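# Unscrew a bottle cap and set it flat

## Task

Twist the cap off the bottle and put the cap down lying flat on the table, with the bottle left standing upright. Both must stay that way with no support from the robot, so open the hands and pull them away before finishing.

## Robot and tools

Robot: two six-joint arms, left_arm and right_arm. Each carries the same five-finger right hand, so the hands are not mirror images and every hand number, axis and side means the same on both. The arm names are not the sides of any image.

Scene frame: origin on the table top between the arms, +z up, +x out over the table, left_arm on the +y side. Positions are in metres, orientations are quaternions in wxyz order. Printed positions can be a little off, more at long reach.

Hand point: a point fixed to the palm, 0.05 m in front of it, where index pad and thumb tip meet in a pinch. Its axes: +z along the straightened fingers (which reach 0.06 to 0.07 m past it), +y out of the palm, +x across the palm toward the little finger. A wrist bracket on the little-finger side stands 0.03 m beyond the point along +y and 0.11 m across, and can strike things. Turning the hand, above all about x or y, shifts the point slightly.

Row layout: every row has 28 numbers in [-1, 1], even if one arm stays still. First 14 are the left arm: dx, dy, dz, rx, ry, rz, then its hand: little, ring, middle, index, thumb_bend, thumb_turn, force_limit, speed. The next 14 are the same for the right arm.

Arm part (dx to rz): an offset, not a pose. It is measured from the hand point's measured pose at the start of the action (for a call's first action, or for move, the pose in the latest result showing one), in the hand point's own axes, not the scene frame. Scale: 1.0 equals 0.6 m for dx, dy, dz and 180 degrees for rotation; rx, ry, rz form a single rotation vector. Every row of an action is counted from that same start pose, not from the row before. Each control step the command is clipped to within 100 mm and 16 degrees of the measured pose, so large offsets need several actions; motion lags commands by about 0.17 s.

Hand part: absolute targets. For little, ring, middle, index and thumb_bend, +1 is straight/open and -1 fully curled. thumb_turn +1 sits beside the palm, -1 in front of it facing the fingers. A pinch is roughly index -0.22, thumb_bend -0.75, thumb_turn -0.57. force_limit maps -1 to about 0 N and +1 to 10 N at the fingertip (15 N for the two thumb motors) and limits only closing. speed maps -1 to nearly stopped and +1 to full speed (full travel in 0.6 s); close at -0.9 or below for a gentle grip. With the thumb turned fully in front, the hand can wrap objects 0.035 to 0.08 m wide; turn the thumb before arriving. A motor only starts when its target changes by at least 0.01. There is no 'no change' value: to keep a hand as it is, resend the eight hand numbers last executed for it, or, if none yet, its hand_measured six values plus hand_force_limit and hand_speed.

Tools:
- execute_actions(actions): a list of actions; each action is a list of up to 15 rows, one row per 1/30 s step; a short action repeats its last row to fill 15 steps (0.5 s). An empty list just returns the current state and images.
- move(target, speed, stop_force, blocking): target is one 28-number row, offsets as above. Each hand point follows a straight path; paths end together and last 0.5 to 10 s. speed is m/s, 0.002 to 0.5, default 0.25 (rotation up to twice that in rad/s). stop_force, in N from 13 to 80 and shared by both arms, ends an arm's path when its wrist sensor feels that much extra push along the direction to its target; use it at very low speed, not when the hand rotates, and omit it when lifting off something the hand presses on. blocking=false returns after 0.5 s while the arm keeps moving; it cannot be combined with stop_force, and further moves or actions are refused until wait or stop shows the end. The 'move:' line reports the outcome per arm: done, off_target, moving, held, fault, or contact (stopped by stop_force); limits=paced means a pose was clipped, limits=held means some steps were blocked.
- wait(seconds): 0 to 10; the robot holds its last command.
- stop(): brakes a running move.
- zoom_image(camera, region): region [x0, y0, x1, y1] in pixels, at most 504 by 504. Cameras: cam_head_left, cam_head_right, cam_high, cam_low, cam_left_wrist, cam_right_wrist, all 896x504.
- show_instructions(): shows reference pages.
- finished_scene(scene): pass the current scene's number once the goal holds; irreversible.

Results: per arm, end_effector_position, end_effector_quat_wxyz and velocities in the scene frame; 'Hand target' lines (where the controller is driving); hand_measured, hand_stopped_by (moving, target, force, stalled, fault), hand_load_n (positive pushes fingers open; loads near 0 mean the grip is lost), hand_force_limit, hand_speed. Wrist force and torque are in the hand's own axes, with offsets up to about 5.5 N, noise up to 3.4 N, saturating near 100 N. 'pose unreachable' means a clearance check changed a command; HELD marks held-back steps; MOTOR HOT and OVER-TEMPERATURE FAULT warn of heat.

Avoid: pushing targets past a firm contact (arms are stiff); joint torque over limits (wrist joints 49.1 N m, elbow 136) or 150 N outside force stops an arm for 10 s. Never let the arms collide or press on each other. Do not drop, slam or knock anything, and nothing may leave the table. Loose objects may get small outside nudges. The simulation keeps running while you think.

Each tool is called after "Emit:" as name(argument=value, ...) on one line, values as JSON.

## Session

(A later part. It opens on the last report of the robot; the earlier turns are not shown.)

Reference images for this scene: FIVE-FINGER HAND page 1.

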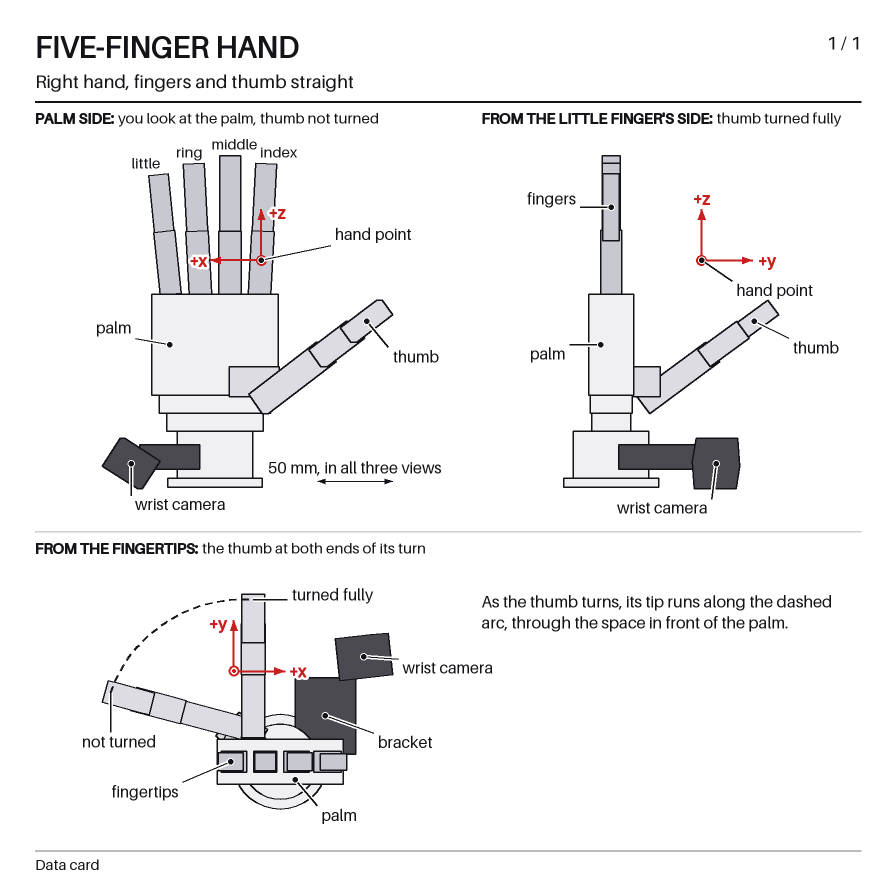

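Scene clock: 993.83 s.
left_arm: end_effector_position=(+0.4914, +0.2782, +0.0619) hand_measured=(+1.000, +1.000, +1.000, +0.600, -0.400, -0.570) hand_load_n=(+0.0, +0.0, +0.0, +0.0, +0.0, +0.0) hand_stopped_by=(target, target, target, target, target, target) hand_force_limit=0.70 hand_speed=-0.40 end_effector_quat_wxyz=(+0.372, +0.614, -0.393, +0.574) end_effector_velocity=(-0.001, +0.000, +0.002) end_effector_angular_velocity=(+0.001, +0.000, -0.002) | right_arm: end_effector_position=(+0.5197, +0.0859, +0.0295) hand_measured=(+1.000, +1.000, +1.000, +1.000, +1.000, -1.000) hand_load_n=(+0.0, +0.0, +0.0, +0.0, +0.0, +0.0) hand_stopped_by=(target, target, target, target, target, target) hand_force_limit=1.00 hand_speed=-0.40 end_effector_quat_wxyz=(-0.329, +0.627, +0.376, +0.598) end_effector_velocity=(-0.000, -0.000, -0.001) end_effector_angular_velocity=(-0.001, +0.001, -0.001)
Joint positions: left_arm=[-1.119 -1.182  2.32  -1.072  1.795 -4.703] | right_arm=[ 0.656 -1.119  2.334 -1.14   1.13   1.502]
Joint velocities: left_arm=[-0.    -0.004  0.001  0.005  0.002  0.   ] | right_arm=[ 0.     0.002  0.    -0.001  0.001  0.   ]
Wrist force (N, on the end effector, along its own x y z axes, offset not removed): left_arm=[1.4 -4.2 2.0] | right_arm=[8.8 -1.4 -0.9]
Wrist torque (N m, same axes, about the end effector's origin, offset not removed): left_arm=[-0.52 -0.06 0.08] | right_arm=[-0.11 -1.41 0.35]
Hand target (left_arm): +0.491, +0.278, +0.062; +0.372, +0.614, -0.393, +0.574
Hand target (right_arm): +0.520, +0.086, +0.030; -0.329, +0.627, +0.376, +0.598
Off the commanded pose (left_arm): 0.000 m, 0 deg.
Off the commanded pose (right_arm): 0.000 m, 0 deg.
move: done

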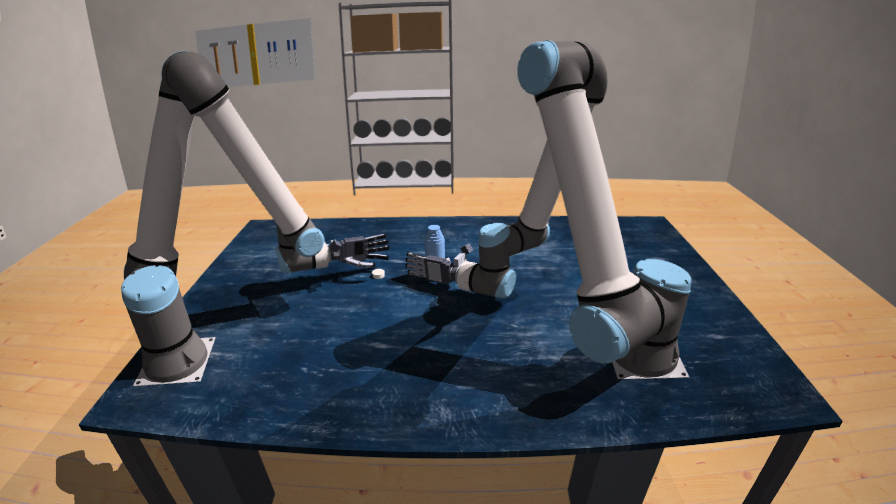

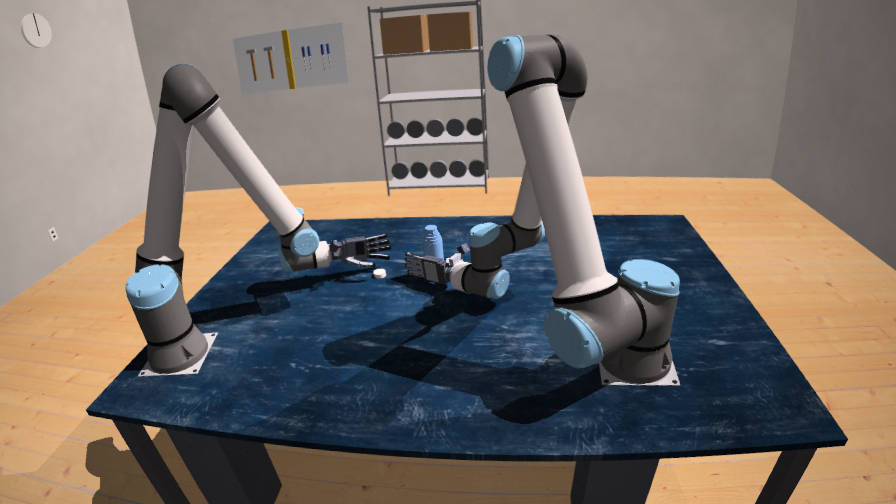

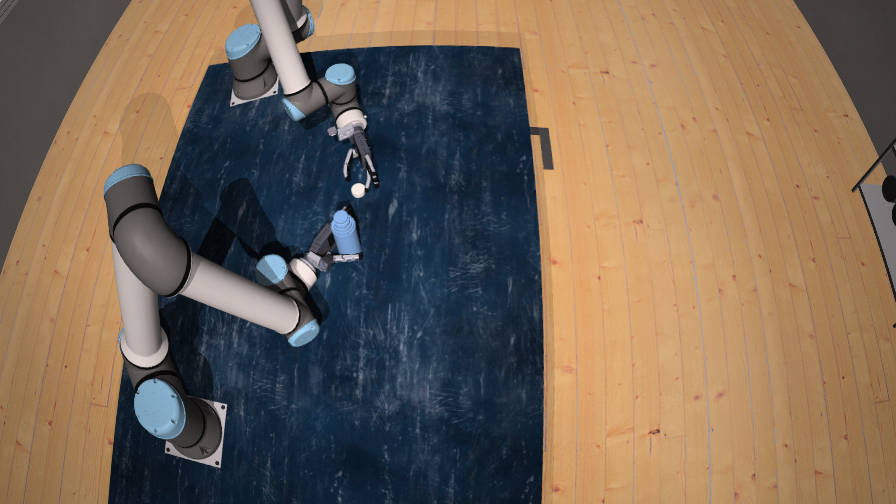

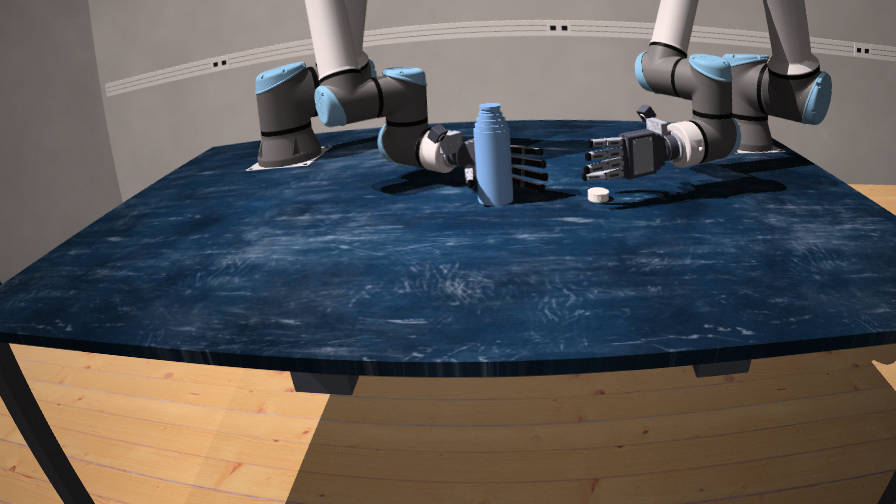

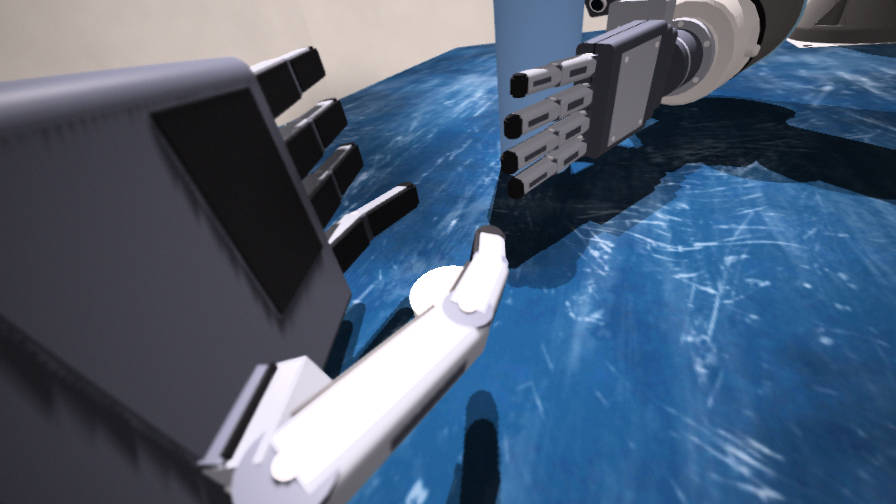

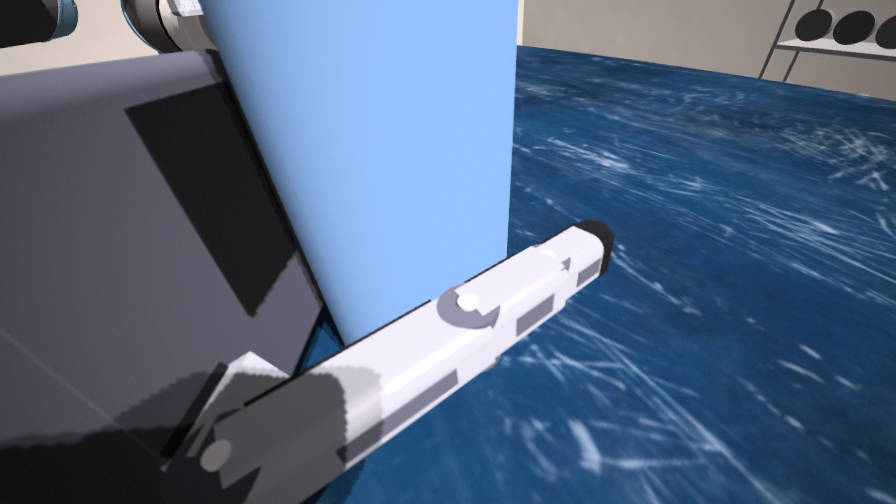

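Emit:
move(target=[0.1,0,-0.05,0,0,0,1,1,1,0.6,-0.4,-0.57,0.7,-0.4, 0,-0.015,-0.1,0,0,0,1,1,1,1,1,-1,1,-0.4], speed=0.04)

Scene clock: 1001.73 s.
left_arm: end_effector_position=(+0.4810, +0.3019, +0.1236) hand_measured=(+1.000, +1.000, +1.000, +0.600, -0.400, -0.570) hand_load_n=(+0.0, +0.0, +0.0, +0.0, +0.0, +0.0) hand_stopped_by=(target, target, target, target, target, target) hand_force_limit=0.70 hand_speed=-0.40 end_effector_quat_wxyz=(+0.372, +0.614, -0.393, +0.574) end_effector_velocity=(-0.000, +0.001, +0.003) end_effector_angular_velocity=(-0.000, +0.001, -0.001) | right_arm: end_effector_position=(+0.4820, +0.0389, +0.0333) hand_measured=(+1.000, +1.000, +1.000, +1.000, +1.000, -1.000) hand_load_n=(+0.0, +0.0, +0.0, +0.0, +0.0, +0.0) hand_stopped_by=(target, target, target, target, target, target) hand_force_limit=1.00 hand_speed=-0.40 end_effector_quat_wxyz=(-0.329, +0.627, +0.376, +0.598) end_effector_velocity=(-0.001, -0.001, +0.002) end_effector_angular_velocity=(+0.002, -0.002, +0.002)
Joint positions: left_arm=[-1.105 -1.329  2.342 -0.947  1.809 -4.702] | right_arm=[ 0.612 -1.177  2.452 -1.197  1.086  1.498]
Joint velocities: left_arm=[ 0.001 -0.006 -0.     0.006  0.001 -0.001] | right_arm=[-0.002 -0.004  0.003 -0.002 -0.004  0.   ]
Wrist force (N, on the end effector, along its own x y z axes, offset not removed): left_arm=[1.5 -1.9 2.3] | right_arm=[0.5 -1.1 -3.2]
Wrist torque (N m, same axes, about the end effector's origin, offset not removed): left_arm=[-0.21 -0.35 0.10] | right_arm=[0.08 0.01 -0.23]
Hand target (left_arm): +0.481, +0.302, +0.124; +0.372, +0.614, -0.393, +0.574
Hand target (right_arm): +0.482, +0.039, +0.033; -0.329, +0.627, +0.376, +0.598
Off the commanded pose (left_arm): 0.000 m, 0 deg.
Off the commanded pose (right_arm): 0.000 m, 0 deg.
move: done

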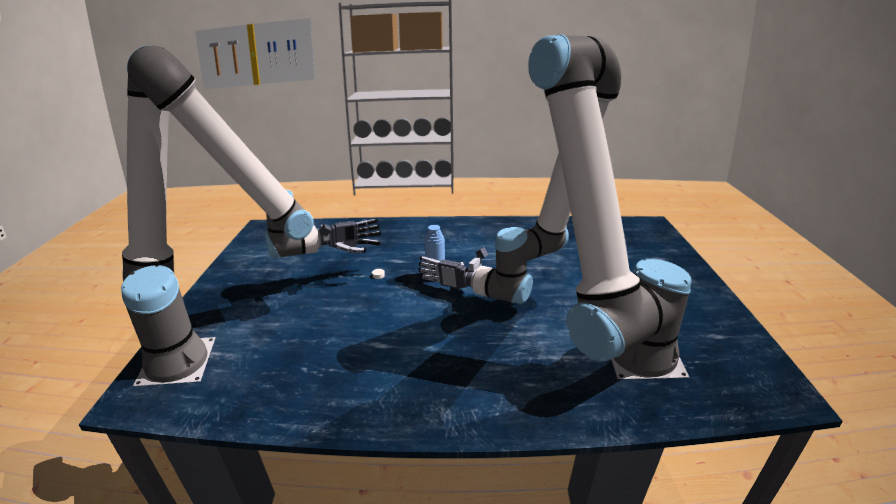

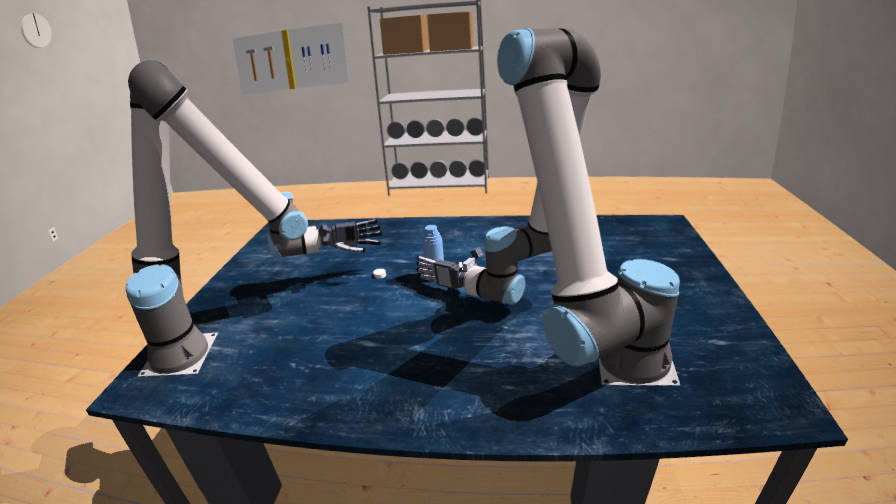

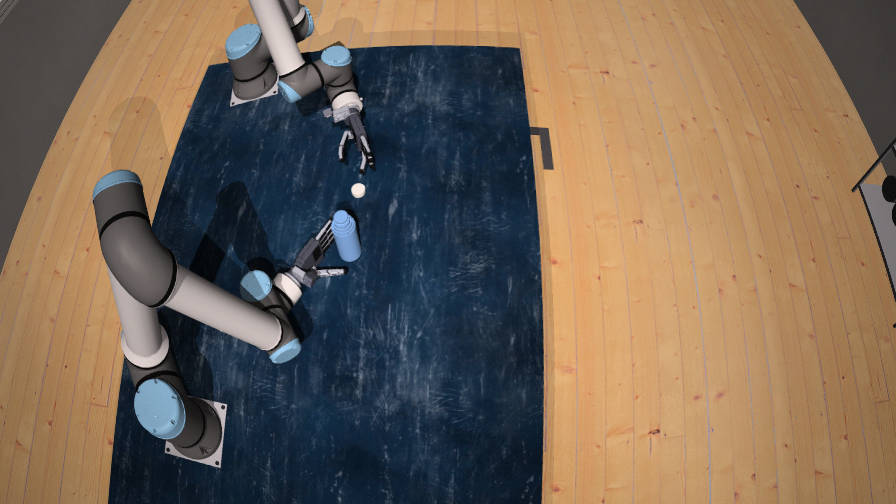

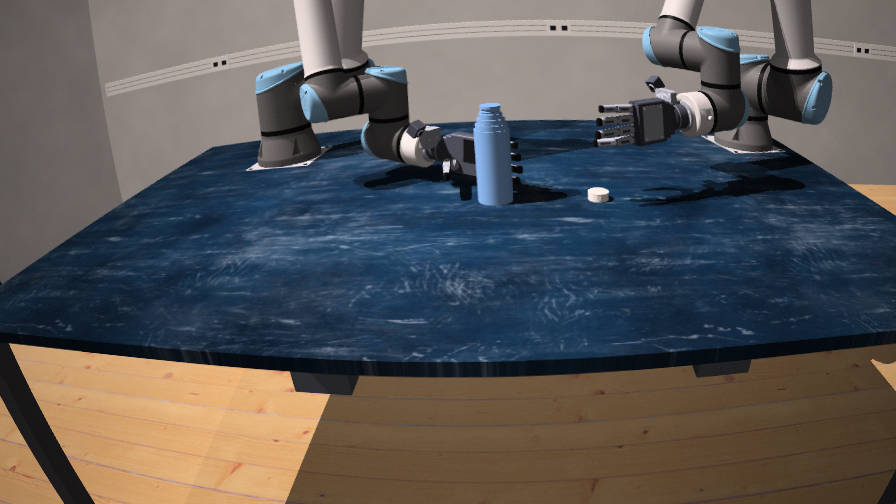

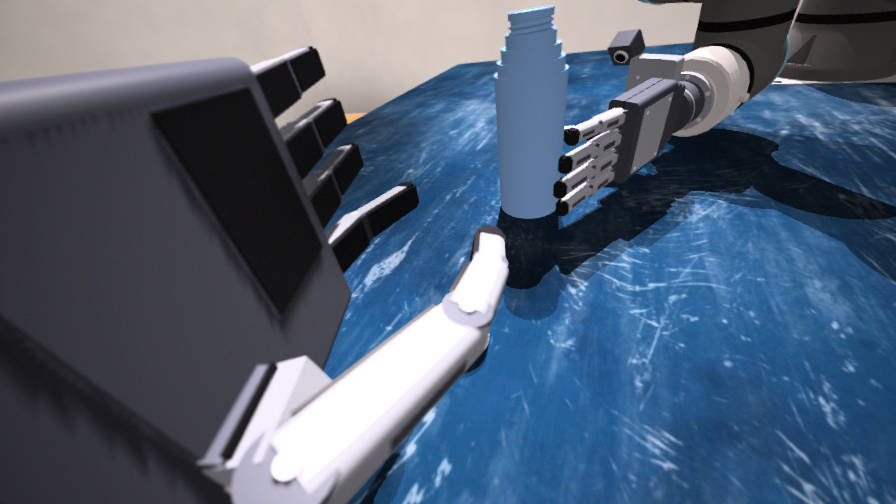

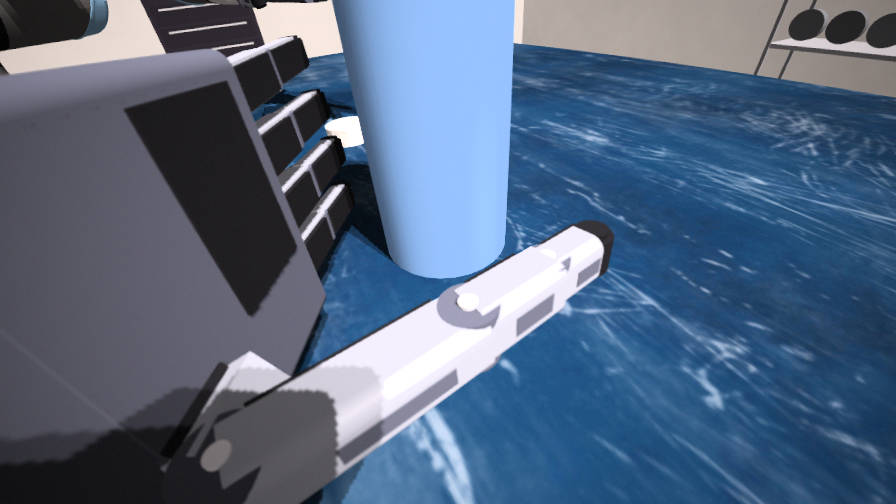

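Emit:
move(target=[0.05,0,-0.08,0,0,0,1,1,1,0.6,-0.4,-0.57,0.7,-0.4, 0.06,-0.03,-0.18,0,0,0,1,1,1,1,1,-1,1,-0.4], speed=0.1)

Scene clock: 1008.97 s.
left_arm: end_effector_position=(+0.4622, +0.3437, +0.1567) hand_measured=(+1.000, +1.000, +1.000, +0.600, -0.400, -0.570) hand_load_n=(+0.0, +0.0, +0.0, +0.0, +0.0, +0.0) hand_stopped_by=(target, target, target, target, target, target) hand_force_limit=0.70 hand_speed=-0.40 end_effector_quat_wxyz=(+0.372, +0.614, -0.393, +0.574) end_effector_velocity=(-0.001, +0.001, +0.000) end_effector_angular_velocity=(-0.000, +0.001, -0.001) | right_arm: end_effector_position=(+0.4125, -0.0422, +0.0759) hand_measured=(+1.000, +1.000, +1.000, +1.000, +1.000, -1.000) hand_load_n=(+0.0, +0.0, +0.0, +0.0, +0.0, +0.0) hand_stopped_by=(target, target, target, target, target, target) hand_force_limit=1.00 hand_speed=-0.40 end_effector_quat_wxyz=(-0.329, +0.627, +0.376, +0.598) end_effector_velocity=(-0.002, -0.002, +0.001) end_effector_angular_velocity=(-0.000, +0.001, +0.002)
Joint positions: left_arm=[-1.078 -1.444  2.394 -0.883  1.837 -4.7  ] | right_arm=[ 0.499 -1.403  2.653 -1.167  0.973  1.487]
Joint velocities: left_arm=[ 0.    -0.002  0.001  0.001  0.002 -0.001] | right_arm=[-0.005 -0.007  0.005  0.003 -0.006 -0.001]
Wrist force (N, on the end effector, along its own x y z axes, offset not removed): left_arm=[0.7 -3.0 -4.5] | right_arm=[-1.4 -0.3 -0.5]
Wrist torque (N m, same axes, about the end effector's origin, offset not removed): left_arm=[-0.03 0.14 0.11] | right_arm=[-0.09 0.40 -0.20]
Hand target (left_arm): +0.462, +0.344, +0.157; +0.372, +0.614, -0.393, +0.574
Hand target (right_arm): +0.412, -0.042, +0.076; -0.329, +0.627, +0.376, +0.598
Off the commanded pose (left_arm): 0.000 m, 0 deg.
Off the commanded pose (right_arm): 0.000 m, 0 deg.
move: done

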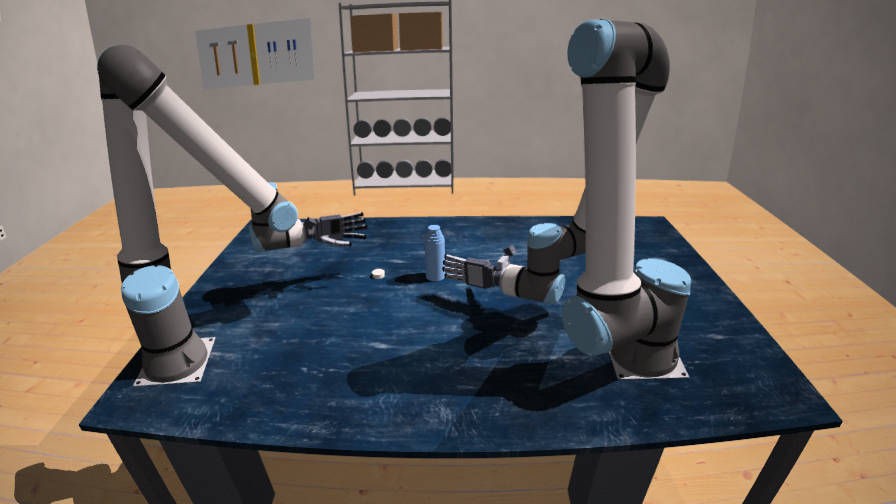

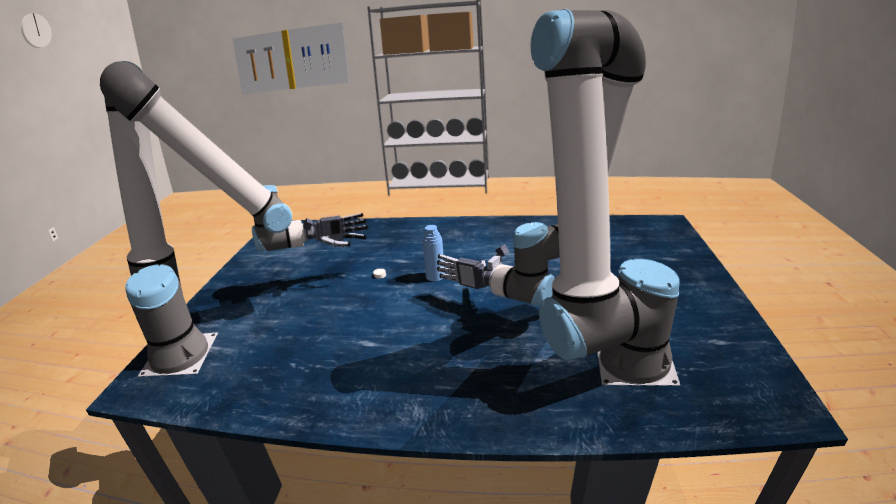

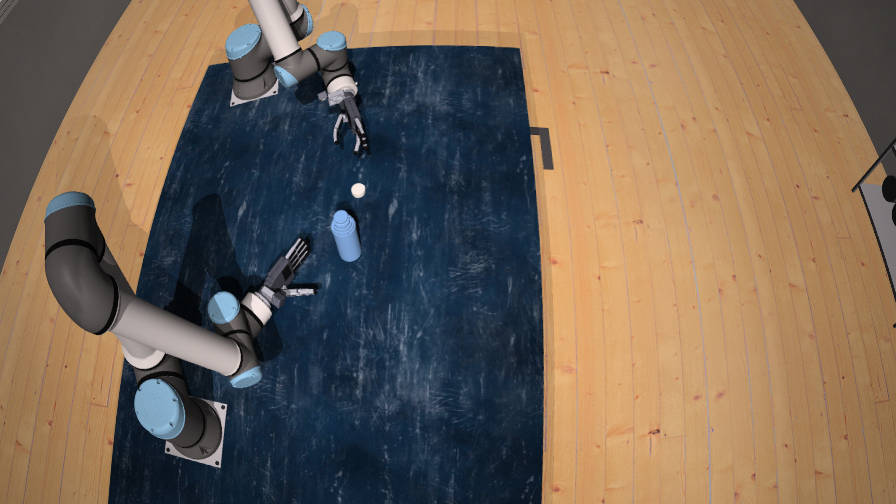

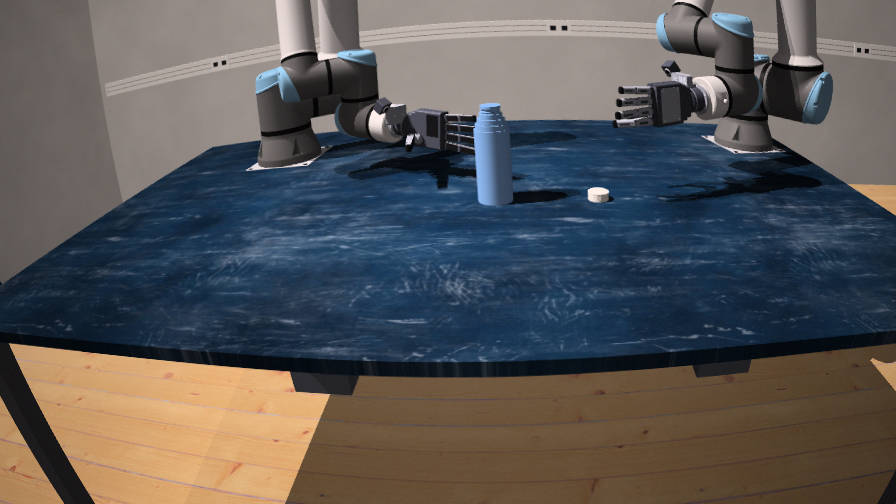

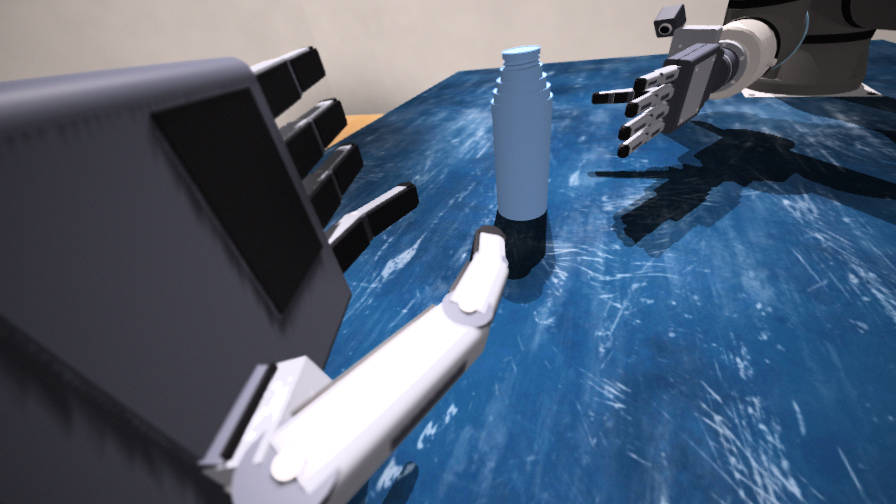

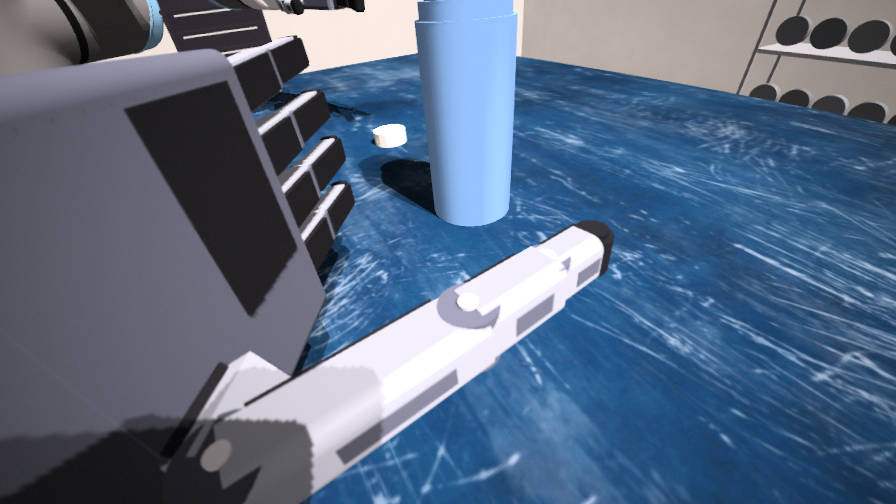

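The cap is lying flat, the bottle is upright, and both hands are clear.

Emit:
finished_scene(scene=2)

The scene is finished: the task was done.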